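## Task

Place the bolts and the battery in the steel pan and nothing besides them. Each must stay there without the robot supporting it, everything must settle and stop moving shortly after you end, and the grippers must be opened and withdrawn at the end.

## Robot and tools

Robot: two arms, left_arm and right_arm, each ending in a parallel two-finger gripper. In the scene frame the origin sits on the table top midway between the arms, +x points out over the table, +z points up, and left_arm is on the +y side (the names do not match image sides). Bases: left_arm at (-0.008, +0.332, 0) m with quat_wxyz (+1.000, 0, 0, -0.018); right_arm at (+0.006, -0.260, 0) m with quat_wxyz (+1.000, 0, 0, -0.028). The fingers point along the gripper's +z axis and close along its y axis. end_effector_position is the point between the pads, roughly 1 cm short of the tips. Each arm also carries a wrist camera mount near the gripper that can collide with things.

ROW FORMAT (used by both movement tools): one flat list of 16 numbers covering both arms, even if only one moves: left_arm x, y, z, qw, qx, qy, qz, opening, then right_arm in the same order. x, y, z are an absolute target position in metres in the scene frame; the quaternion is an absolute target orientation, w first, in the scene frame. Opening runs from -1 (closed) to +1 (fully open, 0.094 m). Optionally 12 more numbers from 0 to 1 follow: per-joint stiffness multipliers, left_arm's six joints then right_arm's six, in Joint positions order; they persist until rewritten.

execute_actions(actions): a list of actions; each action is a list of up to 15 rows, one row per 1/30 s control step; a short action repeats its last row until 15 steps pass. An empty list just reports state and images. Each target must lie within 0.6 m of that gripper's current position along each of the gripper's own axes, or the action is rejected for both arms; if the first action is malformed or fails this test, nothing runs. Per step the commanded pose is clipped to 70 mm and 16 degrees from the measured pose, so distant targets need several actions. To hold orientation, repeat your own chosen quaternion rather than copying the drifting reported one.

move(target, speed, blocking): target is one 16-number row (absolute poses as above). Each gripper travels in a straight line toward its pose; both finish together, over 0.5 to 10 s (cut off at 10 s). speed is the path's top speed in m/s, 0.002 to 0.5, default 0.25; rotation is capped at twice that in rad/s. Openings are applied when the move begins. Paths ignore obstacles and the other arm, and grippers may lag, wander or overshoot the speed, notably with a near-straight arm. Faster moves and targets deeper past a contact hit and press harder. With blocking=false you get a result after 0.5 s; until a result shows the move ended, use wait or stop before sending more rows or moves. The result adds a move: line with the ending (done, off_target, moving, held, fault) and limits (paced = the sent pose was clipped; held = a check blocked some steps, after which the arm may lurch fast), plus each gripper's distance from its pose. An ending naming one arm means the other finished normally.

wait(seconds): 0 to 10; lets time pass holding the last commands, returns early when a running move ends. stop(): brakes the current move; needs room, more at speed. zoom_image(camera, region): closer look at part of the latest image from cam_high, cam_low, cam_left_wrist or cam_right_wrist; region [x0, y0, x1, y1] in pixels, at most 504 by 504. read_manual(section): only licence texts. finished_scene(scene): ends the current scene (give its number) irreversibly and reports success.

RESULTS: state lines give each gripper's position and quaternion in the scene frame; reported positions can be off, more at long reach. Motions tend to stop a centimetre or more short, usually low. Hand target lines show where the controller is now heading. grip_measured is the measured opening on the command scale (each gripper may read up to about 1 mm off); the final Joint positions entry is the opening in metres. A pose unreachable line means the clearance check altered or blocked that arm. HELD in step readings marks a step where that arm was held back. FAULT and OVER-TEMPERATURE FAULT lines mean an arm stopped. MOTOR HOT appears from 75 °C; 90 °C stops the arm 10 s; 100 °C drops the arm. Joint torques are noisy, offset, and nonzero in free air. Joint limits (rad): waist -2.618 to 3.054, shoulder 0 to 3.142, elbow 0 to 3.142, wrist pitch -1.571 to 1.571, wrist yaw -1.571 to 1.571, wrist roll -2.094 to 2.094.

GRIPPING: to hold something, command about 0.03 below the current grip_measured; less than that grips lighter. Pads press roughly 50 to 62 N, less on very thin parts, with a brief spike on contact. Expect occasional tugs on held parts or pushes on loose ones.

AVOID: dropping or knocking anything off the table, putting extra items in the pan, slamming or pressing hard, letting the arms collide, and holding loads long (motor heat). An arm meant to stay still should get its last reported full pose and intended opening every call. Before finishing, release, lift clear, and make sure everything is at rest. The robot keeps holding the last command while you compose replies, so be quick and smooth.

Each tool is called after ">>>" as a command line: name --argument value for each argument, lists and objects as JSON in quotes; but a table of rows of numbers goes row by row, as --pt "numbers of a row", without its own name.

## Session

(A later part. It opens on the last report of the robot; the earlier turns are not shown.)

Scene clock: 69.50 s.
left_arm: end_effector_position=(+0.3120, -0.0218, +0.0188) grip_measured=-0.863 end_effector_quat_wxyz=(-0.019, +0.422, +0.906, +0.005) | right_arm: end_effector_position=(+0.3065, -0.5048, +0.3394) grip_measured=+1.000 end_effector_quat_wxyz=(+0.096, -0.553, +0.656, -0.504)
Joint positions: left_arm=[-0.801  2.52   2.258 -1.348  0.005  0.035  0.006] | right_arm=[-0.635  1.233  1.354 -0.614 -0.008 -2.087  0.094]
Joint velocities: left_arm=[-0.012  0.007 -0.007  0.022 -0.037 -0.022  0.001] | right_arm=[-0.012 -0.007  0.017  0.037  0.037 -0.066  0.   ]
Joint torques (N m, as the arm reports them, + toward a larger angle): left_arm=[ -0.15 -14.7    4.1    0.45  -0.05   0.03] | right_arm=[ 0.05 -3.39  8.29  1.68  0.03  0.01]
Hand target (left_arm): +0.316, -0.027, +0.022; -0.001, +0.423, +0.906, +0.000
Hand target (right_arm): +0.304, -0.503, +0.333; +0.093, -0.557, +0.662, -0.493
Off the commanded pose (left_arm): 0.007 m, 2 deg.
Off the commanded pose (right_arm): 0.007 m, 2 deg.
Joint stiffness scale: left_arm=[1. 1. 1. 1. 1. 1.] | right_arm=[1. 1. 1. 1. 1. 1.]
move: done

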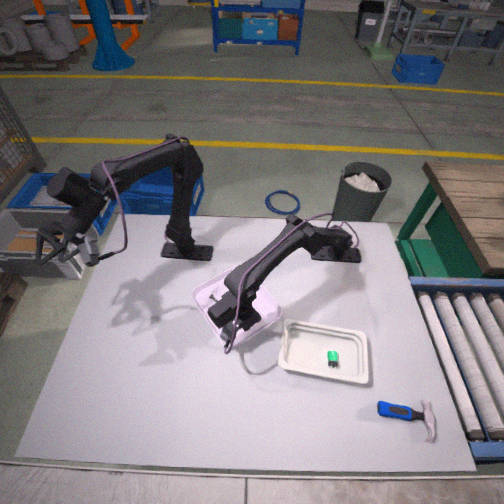

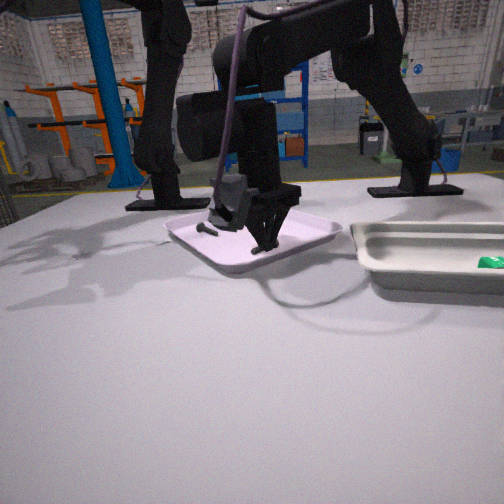

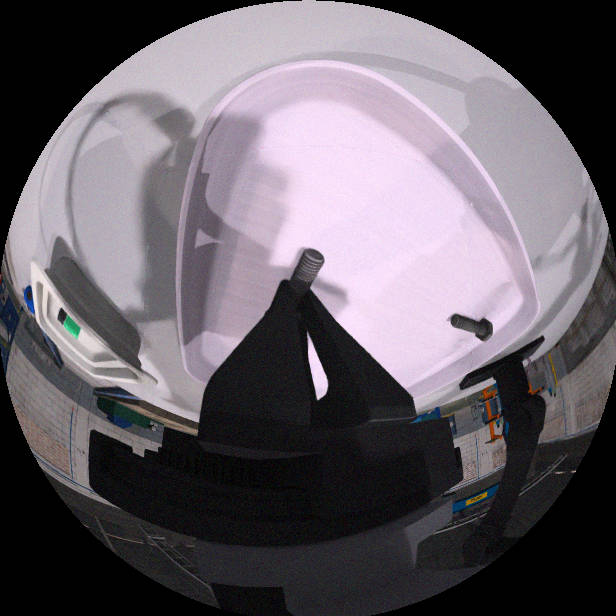

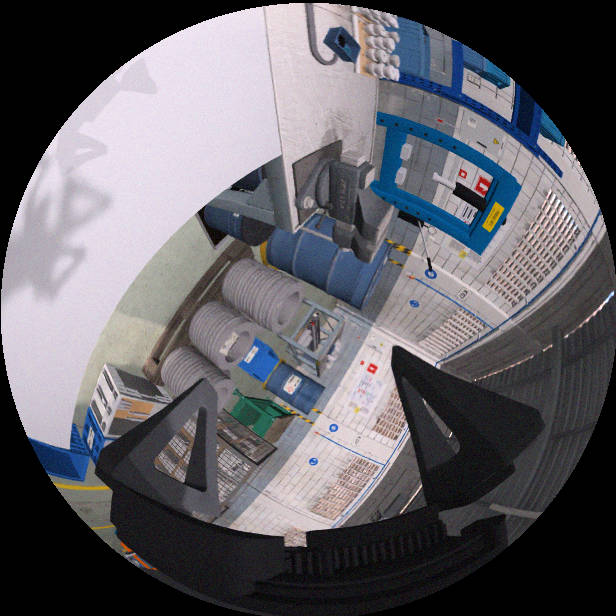

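>>> move --target '[0.32,-0.01,0.10,0,0.423,0.906,0,-1, 0.3036,-0.5031,0.3334,0.093,-0.557,0.662,-0.493,1]'

>>> move --target '[0.43,0.18,0.10,0,0.423,0.906,0,-1, 0.3036,-0.5031,0.3334,0.093,-0.557,0.662,-0.493,1]'

>>> move --target '[0.44,0.18,0.04,0,0.423,0.906,0,-1, 0.3036,-0.5031,0.3334,0.093,-0.557,0.662,-0.493,1]' --speed 0.15

>>> move --target '[0.44,0.18,0.04,0,0.423,0.906,0,0, 0.3036,-0.5031,0.3334,0.093,-0.557,0.662,-0.493,1]'

>>> move --target '[0.42,0.16,0.10,0,0.423,0.906,0,0, 0.3036,-0.5031,0.3334,0.093,-0.557,0.662,-0.493,1]'

>>> move --target '[0.23,-0.105,0.05,0,-0.326,0.946,0,0, 0.3036,-0.5031,0.3334,0.093,-0.557,0.662,-0.493,1]'

Scene clock: 79.27 s.
left_arm: end_effector_position=(+0.3160, -0.0098, +0.0903) grip_measured=-0.863 end_effector_quat_wxyz=(-0.004, +0.422, +0.907, -0.001) | right_arm: end_effector_position=(+0.3064, -0.5047, +0.3392) grip_measured=+1.000 end_effector_quat_wxyz=(+0.096, -0.554, +0.656, -0.504)
Joint positions: left_arm=[-0.777  2.47   2.454 -1.56   0.005  0.058  0.006] | right_arm=[-0.635  1.233  1.354 -0.615 -0.008 -2.087  0.094]
Joint velocities: left_arm=[-0.012 -0.007 -0.002 -0.007 -0.081  0.051 -0.001] | right_arm=[-0.007  0.012 -0.002 -0.037 -0.022  0.051  0.   ]
Joint torques (N m, as the arm reports them, + toward a larger angle): left_arm=[  0.12 -13.63   6.75  -0.02  -0.05   0.1 ] | right_arm=[ 0.05 -3.4   8.29  1.69  0.03  0.02]
Hand target (left_arm): +0.319, -0.009, +0.100; +0.006, +0.423, +0.906, -0.002
Hand target (right_arm): +0.304, -0.503, +0.333; +0.093, -0.557, +0.662, -0.493
Off the commanded pose (left_arm): 0.010 m, 0 deg.
Off the commanded pose (right_arm): 0.007 m, 2 deg.
Joint stiffness scale: left_arm=[1. 1. 1. 1. 1. 1.] | right_arm=[1. 1. 1. 1. 1. 1.]
joint sent to its limit (left arm) — the command would take joint 4 (wrist pitch) past its lower limit, so that joint was sent only as far as its limit.
move: done

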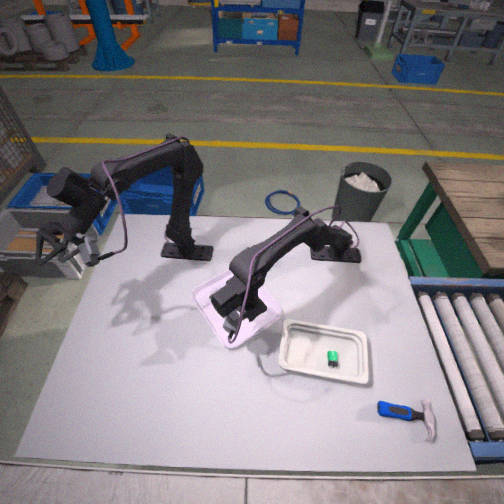

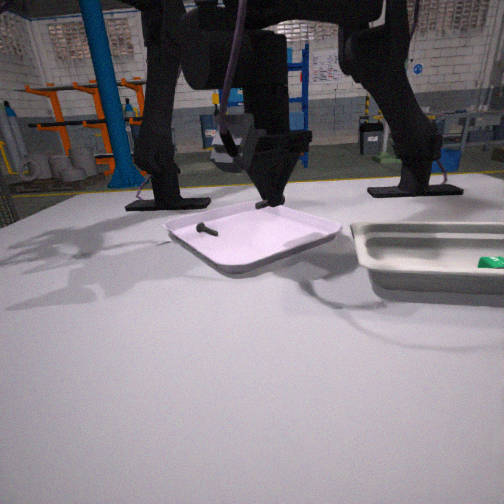

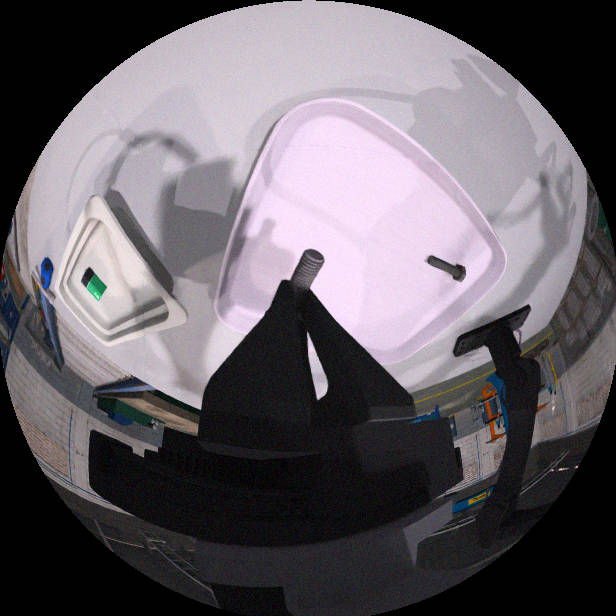

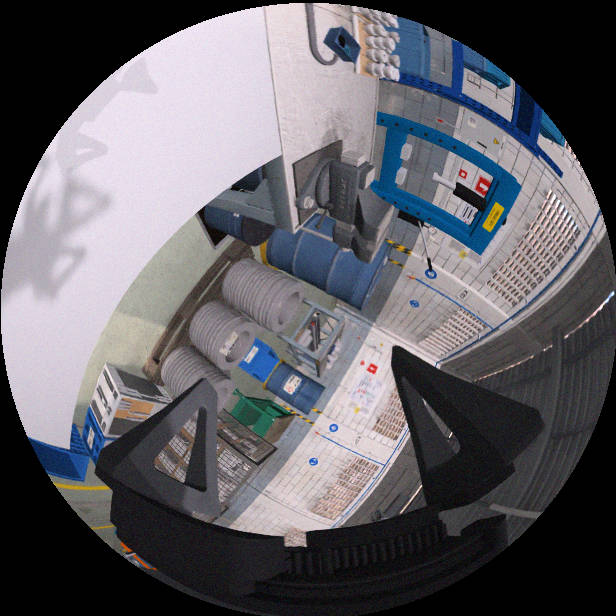

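Scene clock: 80.87 s.
left_arm: end_effector_position=(+0.4262, +0.1866, +0.0917) grip_measured=-0.863 end_effector_quat_wxyz=(-0.011, +0.417, +0.909, +0.005) | right_arm: end_effector_position=(+0.3064, -0.5047, +0.3392) grip_measured=+1.000 end_effector_quat_wxyz=(+0.096, -0.554, +0.656, -0.504)
Joint positions: left_arm=[-0.295  2.398  2.328 -1.521 -0.013  0.53   0.006] | right_arm=[-0.635  1.233  1.354 -0.615 -0.008 -2.087  0.094]
Joint velocities: left_arm=[-0.007  0.022  0.012  0.037 -0.007 -0.037 -0.   ] | right_arm=[-0.012 -0.007 -0.002 -0.022  0.007 -0.095  0.   ]
Joint torques (N m, as the arm reports them, + toward a larger angle): left_arm=[ -0.32 -12.45   7.69   0.01   0.06   0.17] | right_arm=[ 0.05 -3.4   8.29  1.69  0.03  0.02]
Hand target (left_arm): +0.429, +0.182, +0.100; +0.001, +0.423, +0.906, +0.003
Hand target (right_arm): +0.304, -0.503, +0.333; +0.093, -0.557, +0.662, -0.493
Off the commanded pose (left_arm): 0.011 m, 2 deg.
Off the commanded pose (right_arm): 0.007 m, 2 deg.
Joint stiffness scale: left_arm=[1. 1. 1. 1. 1. 1.] | right_arm=[1. 1. 1. 1. 1. 1.]
move: off_target (left_arm)

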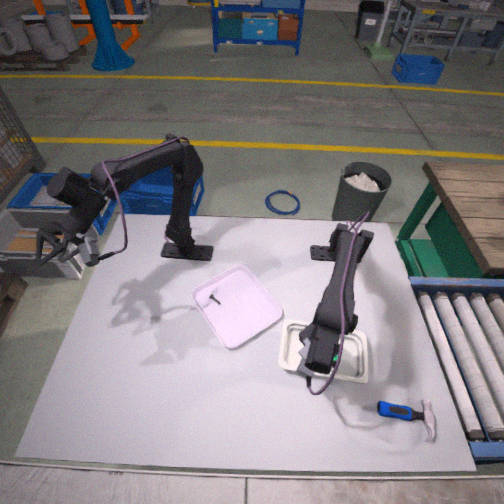

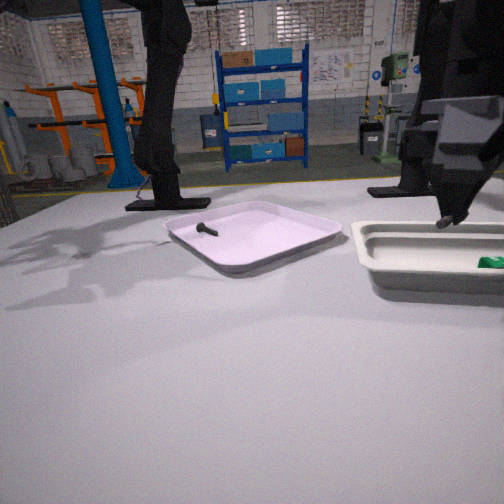

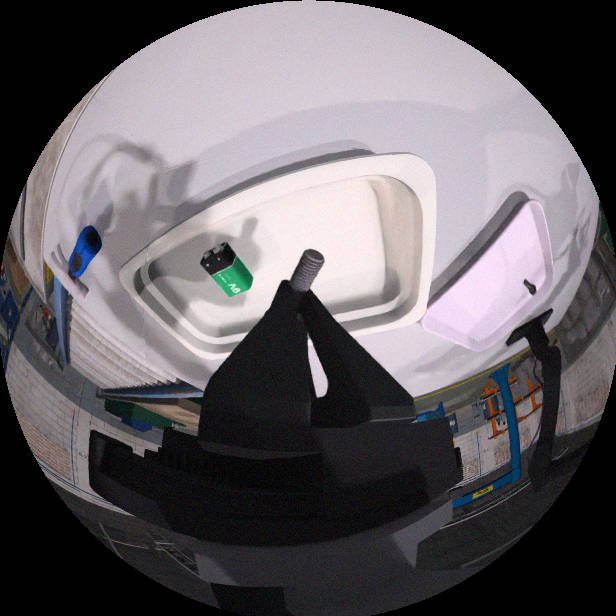

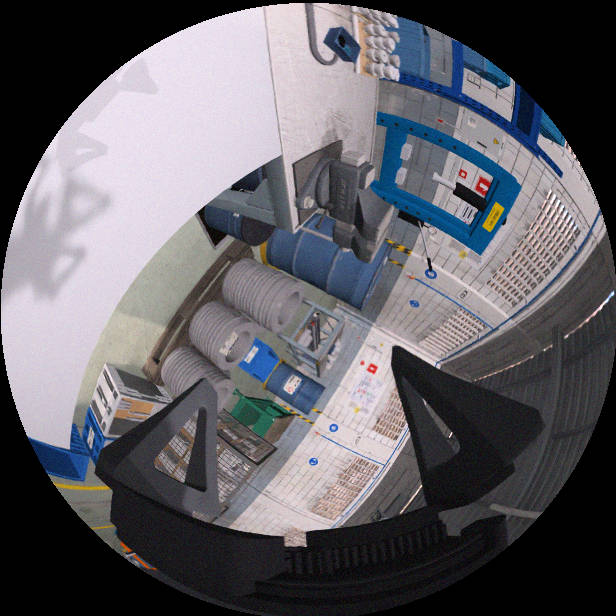

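Scene clock: 81.80 s.
left_arm: end_effector_position=(+0.4349, +0.1828, +0.0364) grip_measured=-0.863 end_effector_quat_wxyz=(-0.017, +0.421, +0.907, +0.002) | right_arm: end_effector_position=(+0.3064, -0.5047, +0.3393) grip_measured=+1.000 end_effector_quat_wxyz=(+0.096, -0.553, +0.656, -0.504)
Joint positions: left_arm=[-0.295  2.451  2.202 -1.356 -0.008  0.538  0.006] | right_arm=[-0.635  1.233  1.354 -0.614 -0.008 -2.087  0.094]
Joint velocities: left_arm=[-0.012  0.007 -0.012 -0.007 -0.022  0.007  0.001] | right_arm=[ 0.002 -0.012 -0.012 -0.007 -0.066 -0.022  0.   ]
Joint torques (N m, as the arm reports them, + toward a larger angle): left_arm=[  0.07 -13.8    4.96   0.3    0.09   0.16] | right_arm=[ 0.06 -3.39  8.28  1.7   0.03  0.02]
Hand target (left_arm): +0.441, +0.180, +0.040; -0.000, +0.423, +0.906, +0.000
Hand target (right_arm): +0.304, -0.503, +0.333; +0.093, -0.557, +0.662, -0.493
Off the commanded pose (left_arm): 0.007 m, 2 deg.
Off the commanded pose (right_arm): 0.007 m, 2 deg.
Joint stiffness scale: left_arm=[1. 1. 1. 1. 1. 1.] | right_arm=[1. 1. 1. 1. 1. 1.]
move: done

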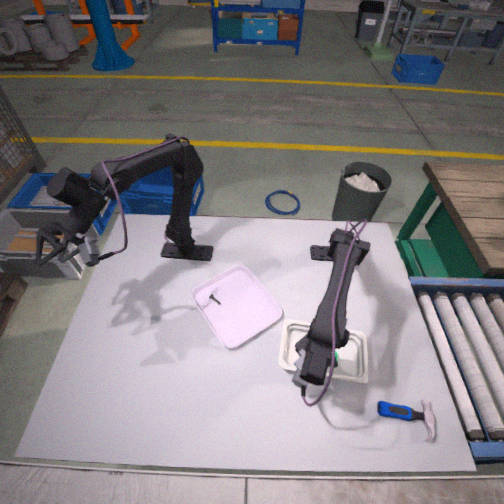

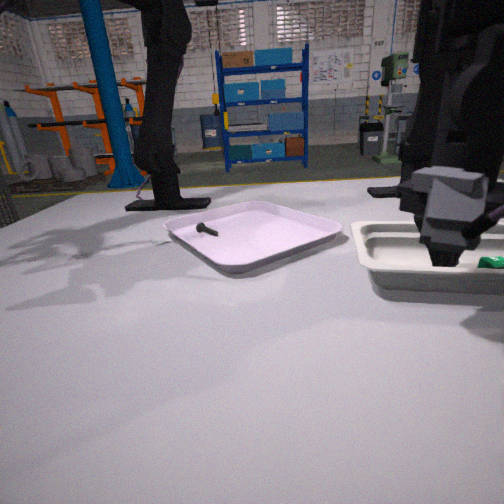

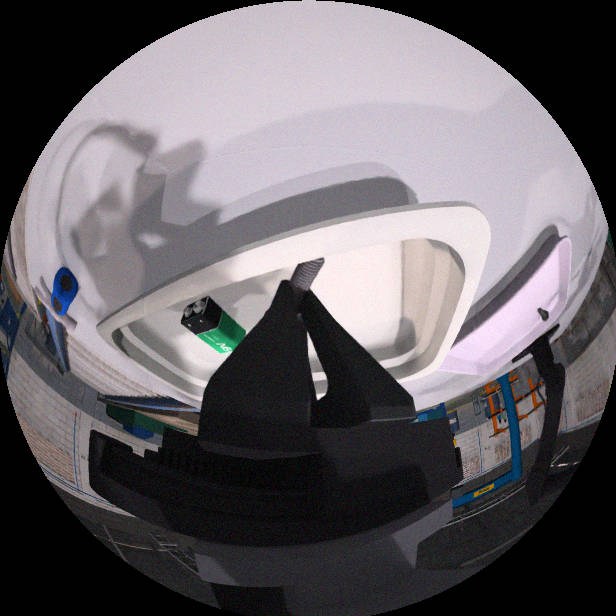

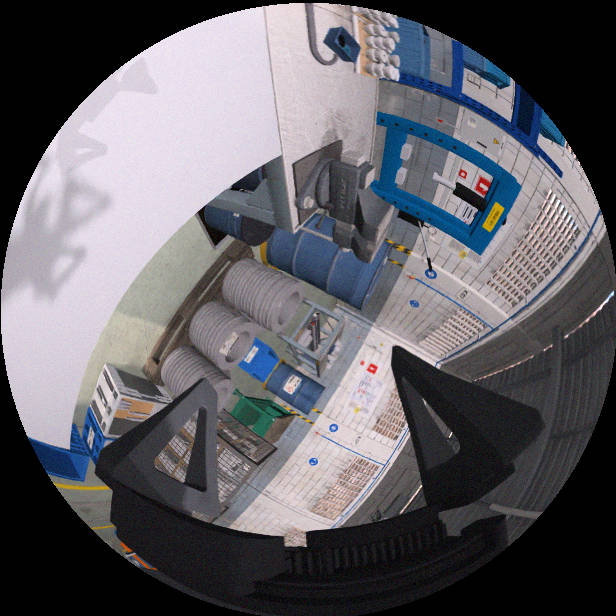

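Scene clock: 82.50 s.
left_arm: end_effector_position=(+0.4343, +0.1825, +0.0364) grip_measured=-0.003 end_effector_quat_wxyz=(-0.018, +0.421, +0.907, +0.001) | right_arm: end_effector_position=(+0.3064, -0.5047, +0.3393) grip_measured=+1.000 end_effector_quat_wxyz=(+0.096, -0.553, +0.656, -0.504)
Joint positions: left_arm=[-0.295  2.451  2.202 -1.357 -0.006  0.538  0.047] | right_arm=[-0.635  1.233  1.354 -0.614 -0.008 -2.087  0.094]
Joint velocities: left_arm=[-0.012  0.012  0.002  0.037  0.022  0.037  0.   ] | right_arm=[ 0.007 -0.007  0.002 -0.037 -0.037  0.037  0.   ]
Joint torques (N m, as the arm reports them, + toward a larger angle): left_arm=[  0.12 -14.03   4.63   0.38   0.07   0.12] | right_arm=[ 0.06 -3.39  8.28  1.68  0.02  0.02]
Hand target (left_arm): +0.440, +0.180, +0.040; -0.000, +0.423, +0.906, +0.000
Hand target (right_arm): +0.304, -0.503, +0.333; +0.093, -0.557, +0.662, -0.493
Off the commanded pose (left_arm): 0.007 m, 2 deg.
Off the commanded pose (right_arm): 0.007 m, 2 deg.
Joint stiffness scale: left_arm=[1. 1. 1. 1. 1. 1.] | right_arm=[1. 1. 1. 1. 1. 1.]
move: done

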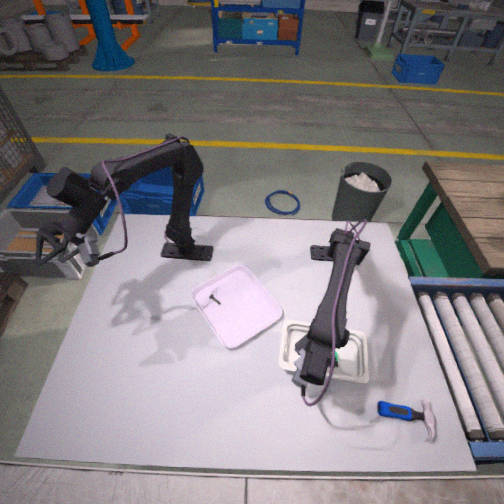

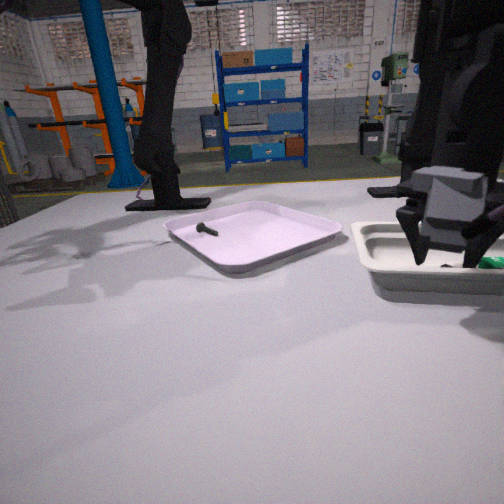

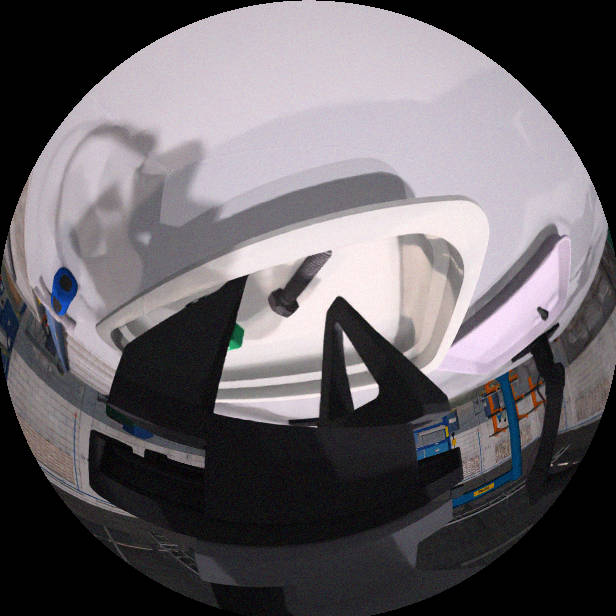

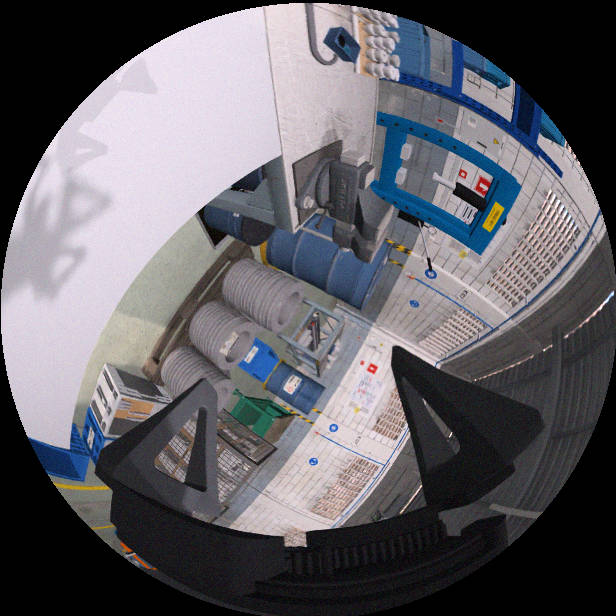

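Scene clock: 83.57 s.
left_arm: end_effector_position=(+0.4164, +0.1622, +0.0901) grip_measured=-0.003 end_effector_quat_wxyz=(-0.012, +0.426, +0.905, +0.001) | right_arm: end_effector_position=(+0.3064, -0.5047, +0.3392) grip_measured=+1.000 end_effector_quat_wxyz=(+0.096, -0.554, +0.656, -0.504)
Joint positions: left_arm=[-0.349  2.398  2.322 -1.519 -0.003  0.496  0.047] | right_arm=[-0.635  1.233  1.354 -0.615 -0.008 -2.087  0.094]
Joint velocities: left_arm=[-0.017 -0.007 -0.002  0.007 -0.022 -0.051  0.   ] | right_arm=[-0.017 -0.007 -0.002  0.007  0.051 -0.037  0.   ]
Joint torques (N m, as the arm reports them, + toward a larger angle): left_arm=[ -0.12 -12.99   7.29   0.01   0.01  -0.05] | right_arm=[ 0.05 -3.39  8.28  1.69  0.03  0.02]
Hand target (left_arm): +0.419, +0.160, +0.100; +0.000, +0.423, +0.906, -0.001
Hand target (right_arm): +0.304, -0.503, +0.333; +0.093, -0.557, +0.662, -0.493
Off the commanded pose (left_arm): 0.011 m, 1 deg.
Off the commanded pose (right_arm): 0.007 m, 2 deg.
Joint stiffness scale: left_arm=[1. 1. 1. 1. 1. 1.] | right_arm=[1. 1. 1. 1. 1. 1.]
move: off_target (left_arm)

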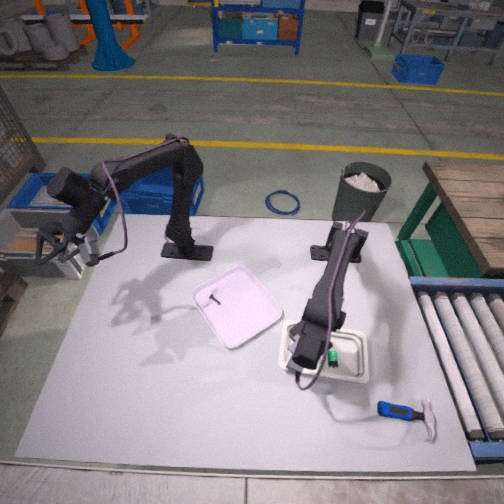

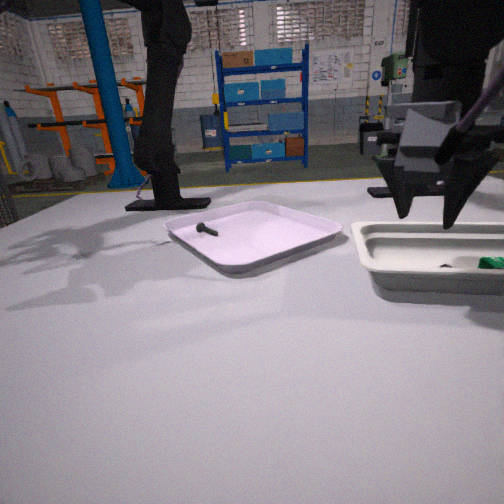

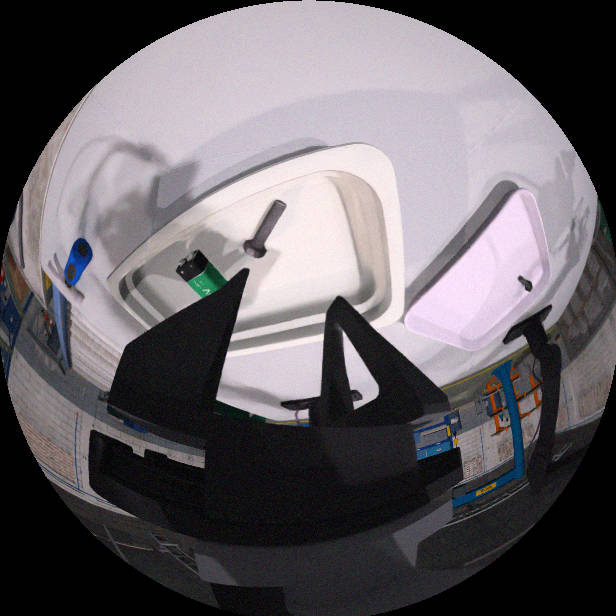

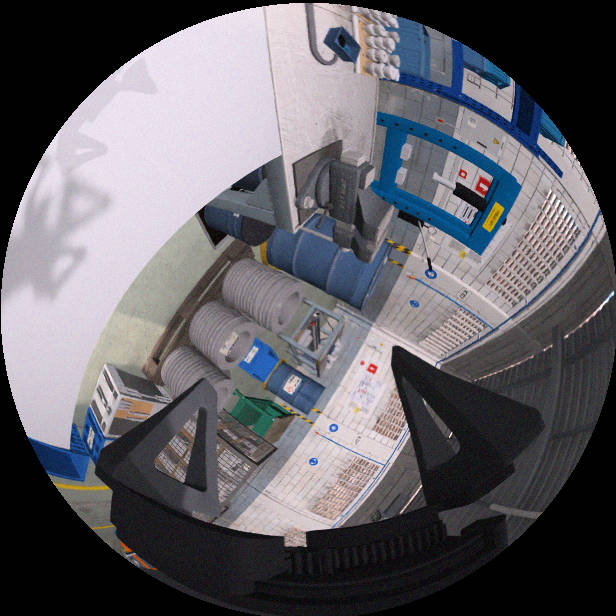

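Scene clock: 87.43 s.
left_arm: end_effector_position=(+0.2288, -0.1104, +0.0446) grip_measured=-0.003 end_effector_quat_wxyz=(-0.011, -0.321, +0.947, -0.006) | right_arm: end_effector_position=(+0.3064, -0.5047, +0.3393) grip_measured=+1.000 end_effector_quat_wxyz=(+0.096, -0.553, +0.656, -0.504)
Joint positions: left_arm=[-1.038  2.651  2.611 -1.522  0.023 -1.728  0.047] | right_arm=[-0.635  1.233  1.354 -0.614 -0.008 -2.087  0.094]
Joint velocities: left_arm=[-0.002 -0.007  0.022 -0.081  0.066  0.007 -0.   ] | right_arm=[-0.002 -0.007 -0.007 -0.051  0.007 -0.007  0.   ]
Joint torques (N m, as the arm reports them, + toward a larger angle): left_arm=[  0.13 -13.5    7.3   -0.05  -0.14  -0.03] | right_arm=[ 0.05 -3.39  8.28  1.69  0.03  0.02]
Hand target (left_arm): +0.231, -0.107, +0.050; -0.004, -0.326, +0.946, -0.003
Hand target (right_arm): +0.304, -0.503, +0.333; +0.093, -0.557, +0.662, -0.493
Off the commanded pose (left_arm): 0.008 m, 2 deg.
Off the commanded pose (right_arm): 0.007 m, 2 deg.
Joint stiffness scale: left_arm=[1. 1. 1. 1. 1. 1.] | right_arm=[1. 1. 1. 1. 1. 1.]
move: done

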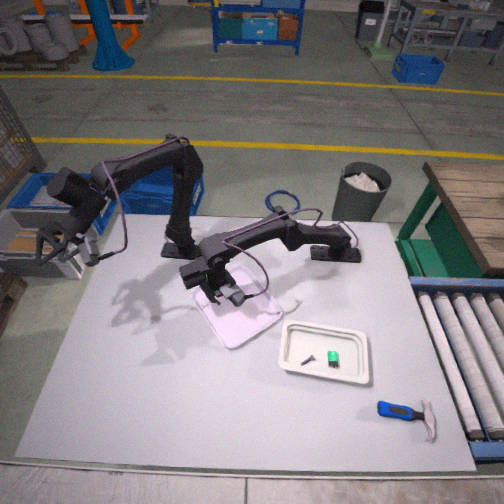

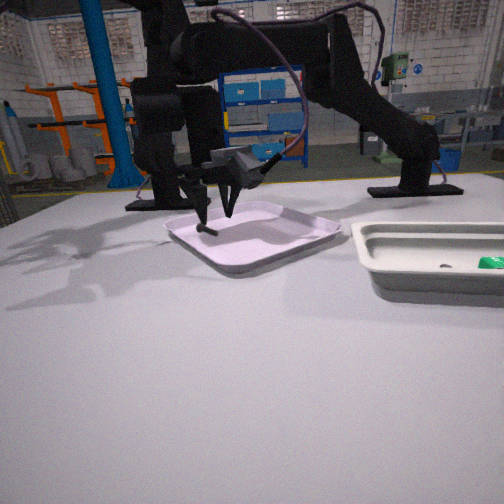

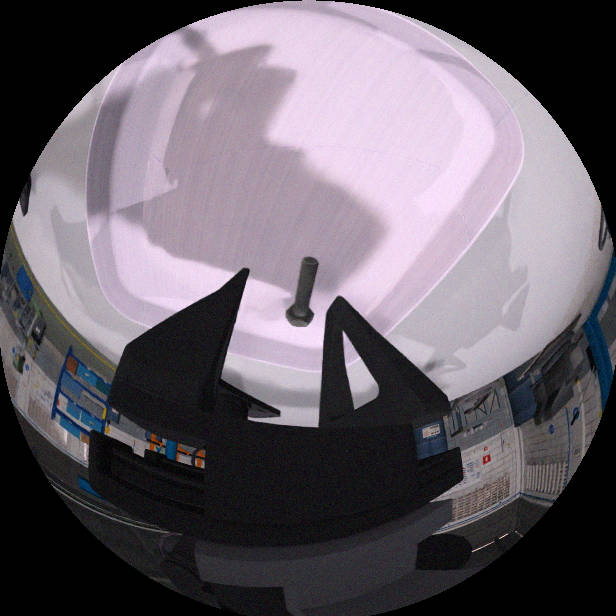

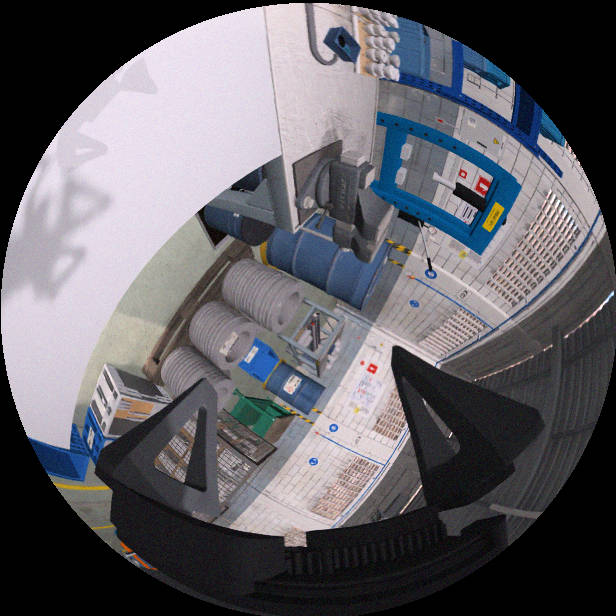

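>>> move --target '[0.222,-0.114,0.022,0,-0.326,0.946,0,0, 0.3036,-0.5031,0.3334,0.093,-0.557,0.662,-0.493,1]' --speed 0.08

>>> move --target '[0.222,-0.114,0.022,0,-0.326,0.946,0,-1, 0.3036,-0.5031,0.3334,0.093,-0.557,0.662,-0.493,1]'

Scene clock: 92.60 s.
left_arm: end_effector_position=(+0.2220, -0.1153, +0.0206) grip_measured=-0.003 end_effector_quat_wxyz=(-0.008, -0.324, +0.946, -0.000) | right_arm: end_effector_position=(+0.3064, -0.5047, +0.3392) grip_measured=+1.000 end_effector_quat_wxyz=(+0.096, -0.554, +0.656, -0.504)
Joint positions: left_arm=[-1.057  2.652  2.517 -1.438  0.016 -1.754  0.047] | right_arm=[-0.635  1.233  1.354 -0.615 -0.008 -2.087  0.094]
Joint velocities: left_arm=[-0.002  0.002  0.002  0.007  0.022 -0.051  0.   ] | right_arm=[-0.012 -0.017  0.007 -0.022 -0.037  0.037  0.   ]
Joint torques (N m, as the arm reports them, + toward a larger angle): left_arm=[ -0.27 -14.7    4.39   0.17  -0.13  -0.05] | right_arm=[ 0.05 -3.4   8.28  1.69  0.03  0.02]
Hand target (left_arm): +0.222, -0.114, +0.022; -0.000, -0.326, +0.945, +0.000
Hand target (right_arm): +0.304, -0.503, +0.333; +0.093, -0.557, +0.662, -0.493
Off the commanded pose (left_arm): 0.002 m, 1 deg.
Off the commanded pose (right_arm): 0.007 m, 2 deg.
Joint stiffness scale: left_arm=[1. 1. 1. 1. 1. 1.] | right_arm=[1. 1. 1. 1. 1. 1.]
move: done

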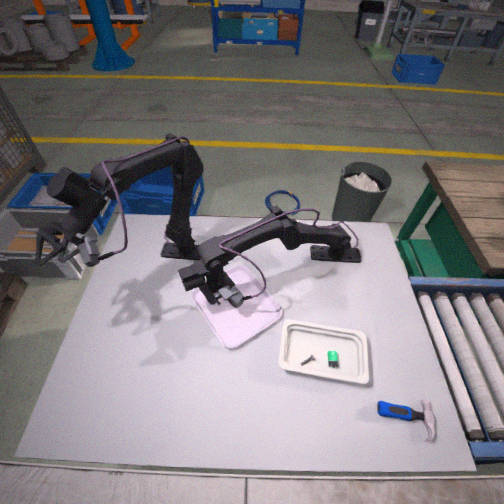

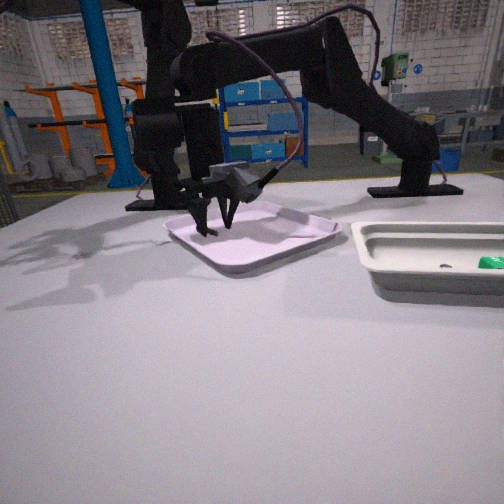

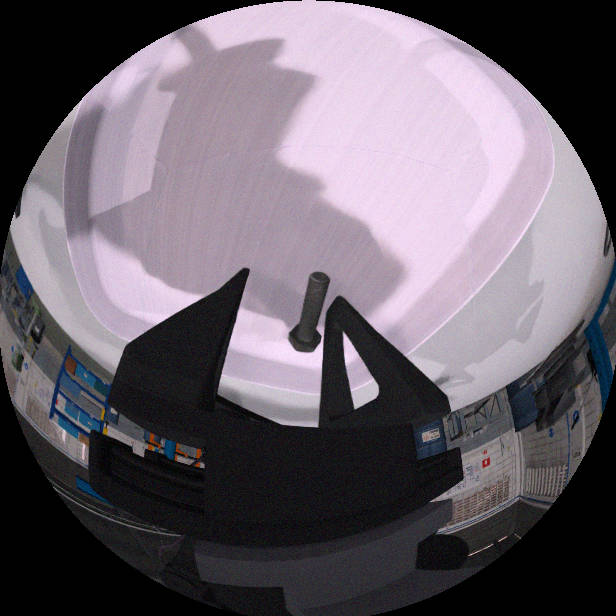

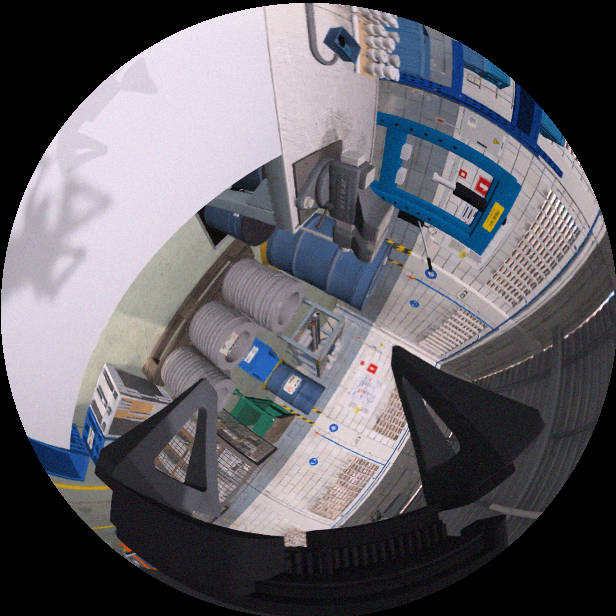

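Scene clock: 93.30 s.
left_arm: end_effector_position=(+0.2225, -0.1161, +0.0206) grip_measured=-0.866 end_effector_quat_wxyz=(-0.008, -0.324, +0.946, -0.002) | right_arm: end_effector_position=(+0.3065, -0.5048, +0.3394) grip_measured=+1.000 end_effector_quat_wxyz=(+0.096, -0.553, +0.656, -0.504)
Joint positions: left_arm=[-1.057  2.652  2.517 -1.434  0.016 -1.754  0.006] | right_arm=[-0.635  1.233  1.354 -0.614 -0.008 -2.087  0.094]
Joint velocities: left_arm=[-0.022 -0.012  0.012 -0.11  -0.022  0.022 -0.   ] | right_arm=[ 0.017  0.002 -0.017 -0.037  0.037 -0.022  0.   ]
Joint torques (N m, as the arm reports them, + toward a larger angle): left_arm=[ -0.34 -14.94   4.06   0.17  -0.16  -0.04] | right_arm=[ 0.05 -3.4   8.28  1.68  0.03  0.01]
Hand target (left_arm): +0.222, -0.114, +0.022; -0.000, -0.326, +0.945, +0.000
Hand target (right_arm): +0.304, -0.503, +0.333; +0.093, -0.557, +0.662, -0.493
Off the commanded pose (left_arm): 0.003 m, 1 deg.
Off the commanded pose (right_arm): 0.007 m, 2 deg.
Joint stiffness scale: left_arm=[1. 1. 1. 1. 1. 1.] | right_arm=[1. 1. 1. 1. 1. 1.]
move: done

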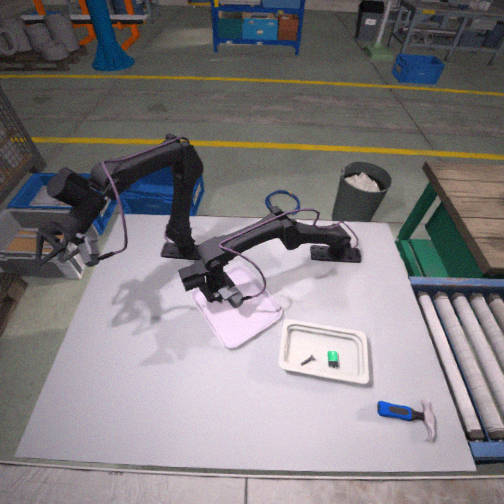

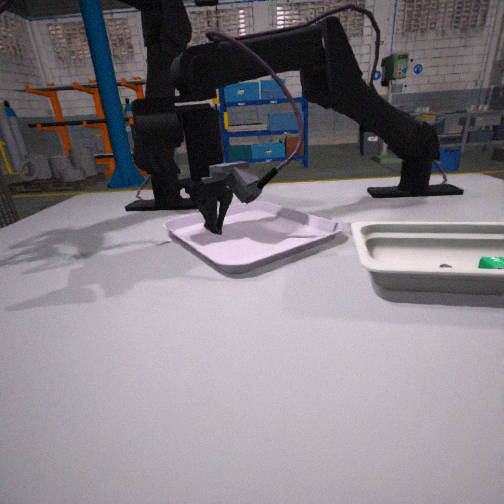

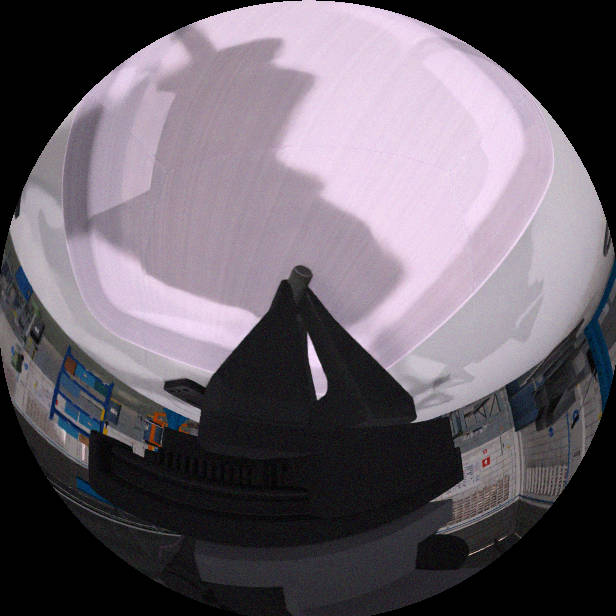

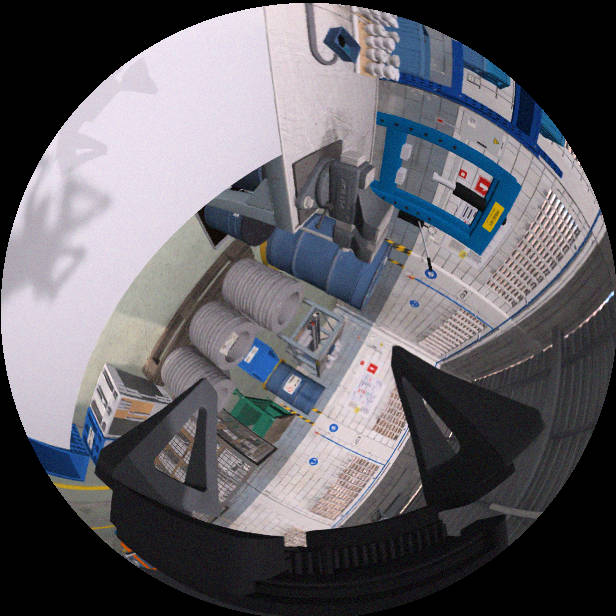

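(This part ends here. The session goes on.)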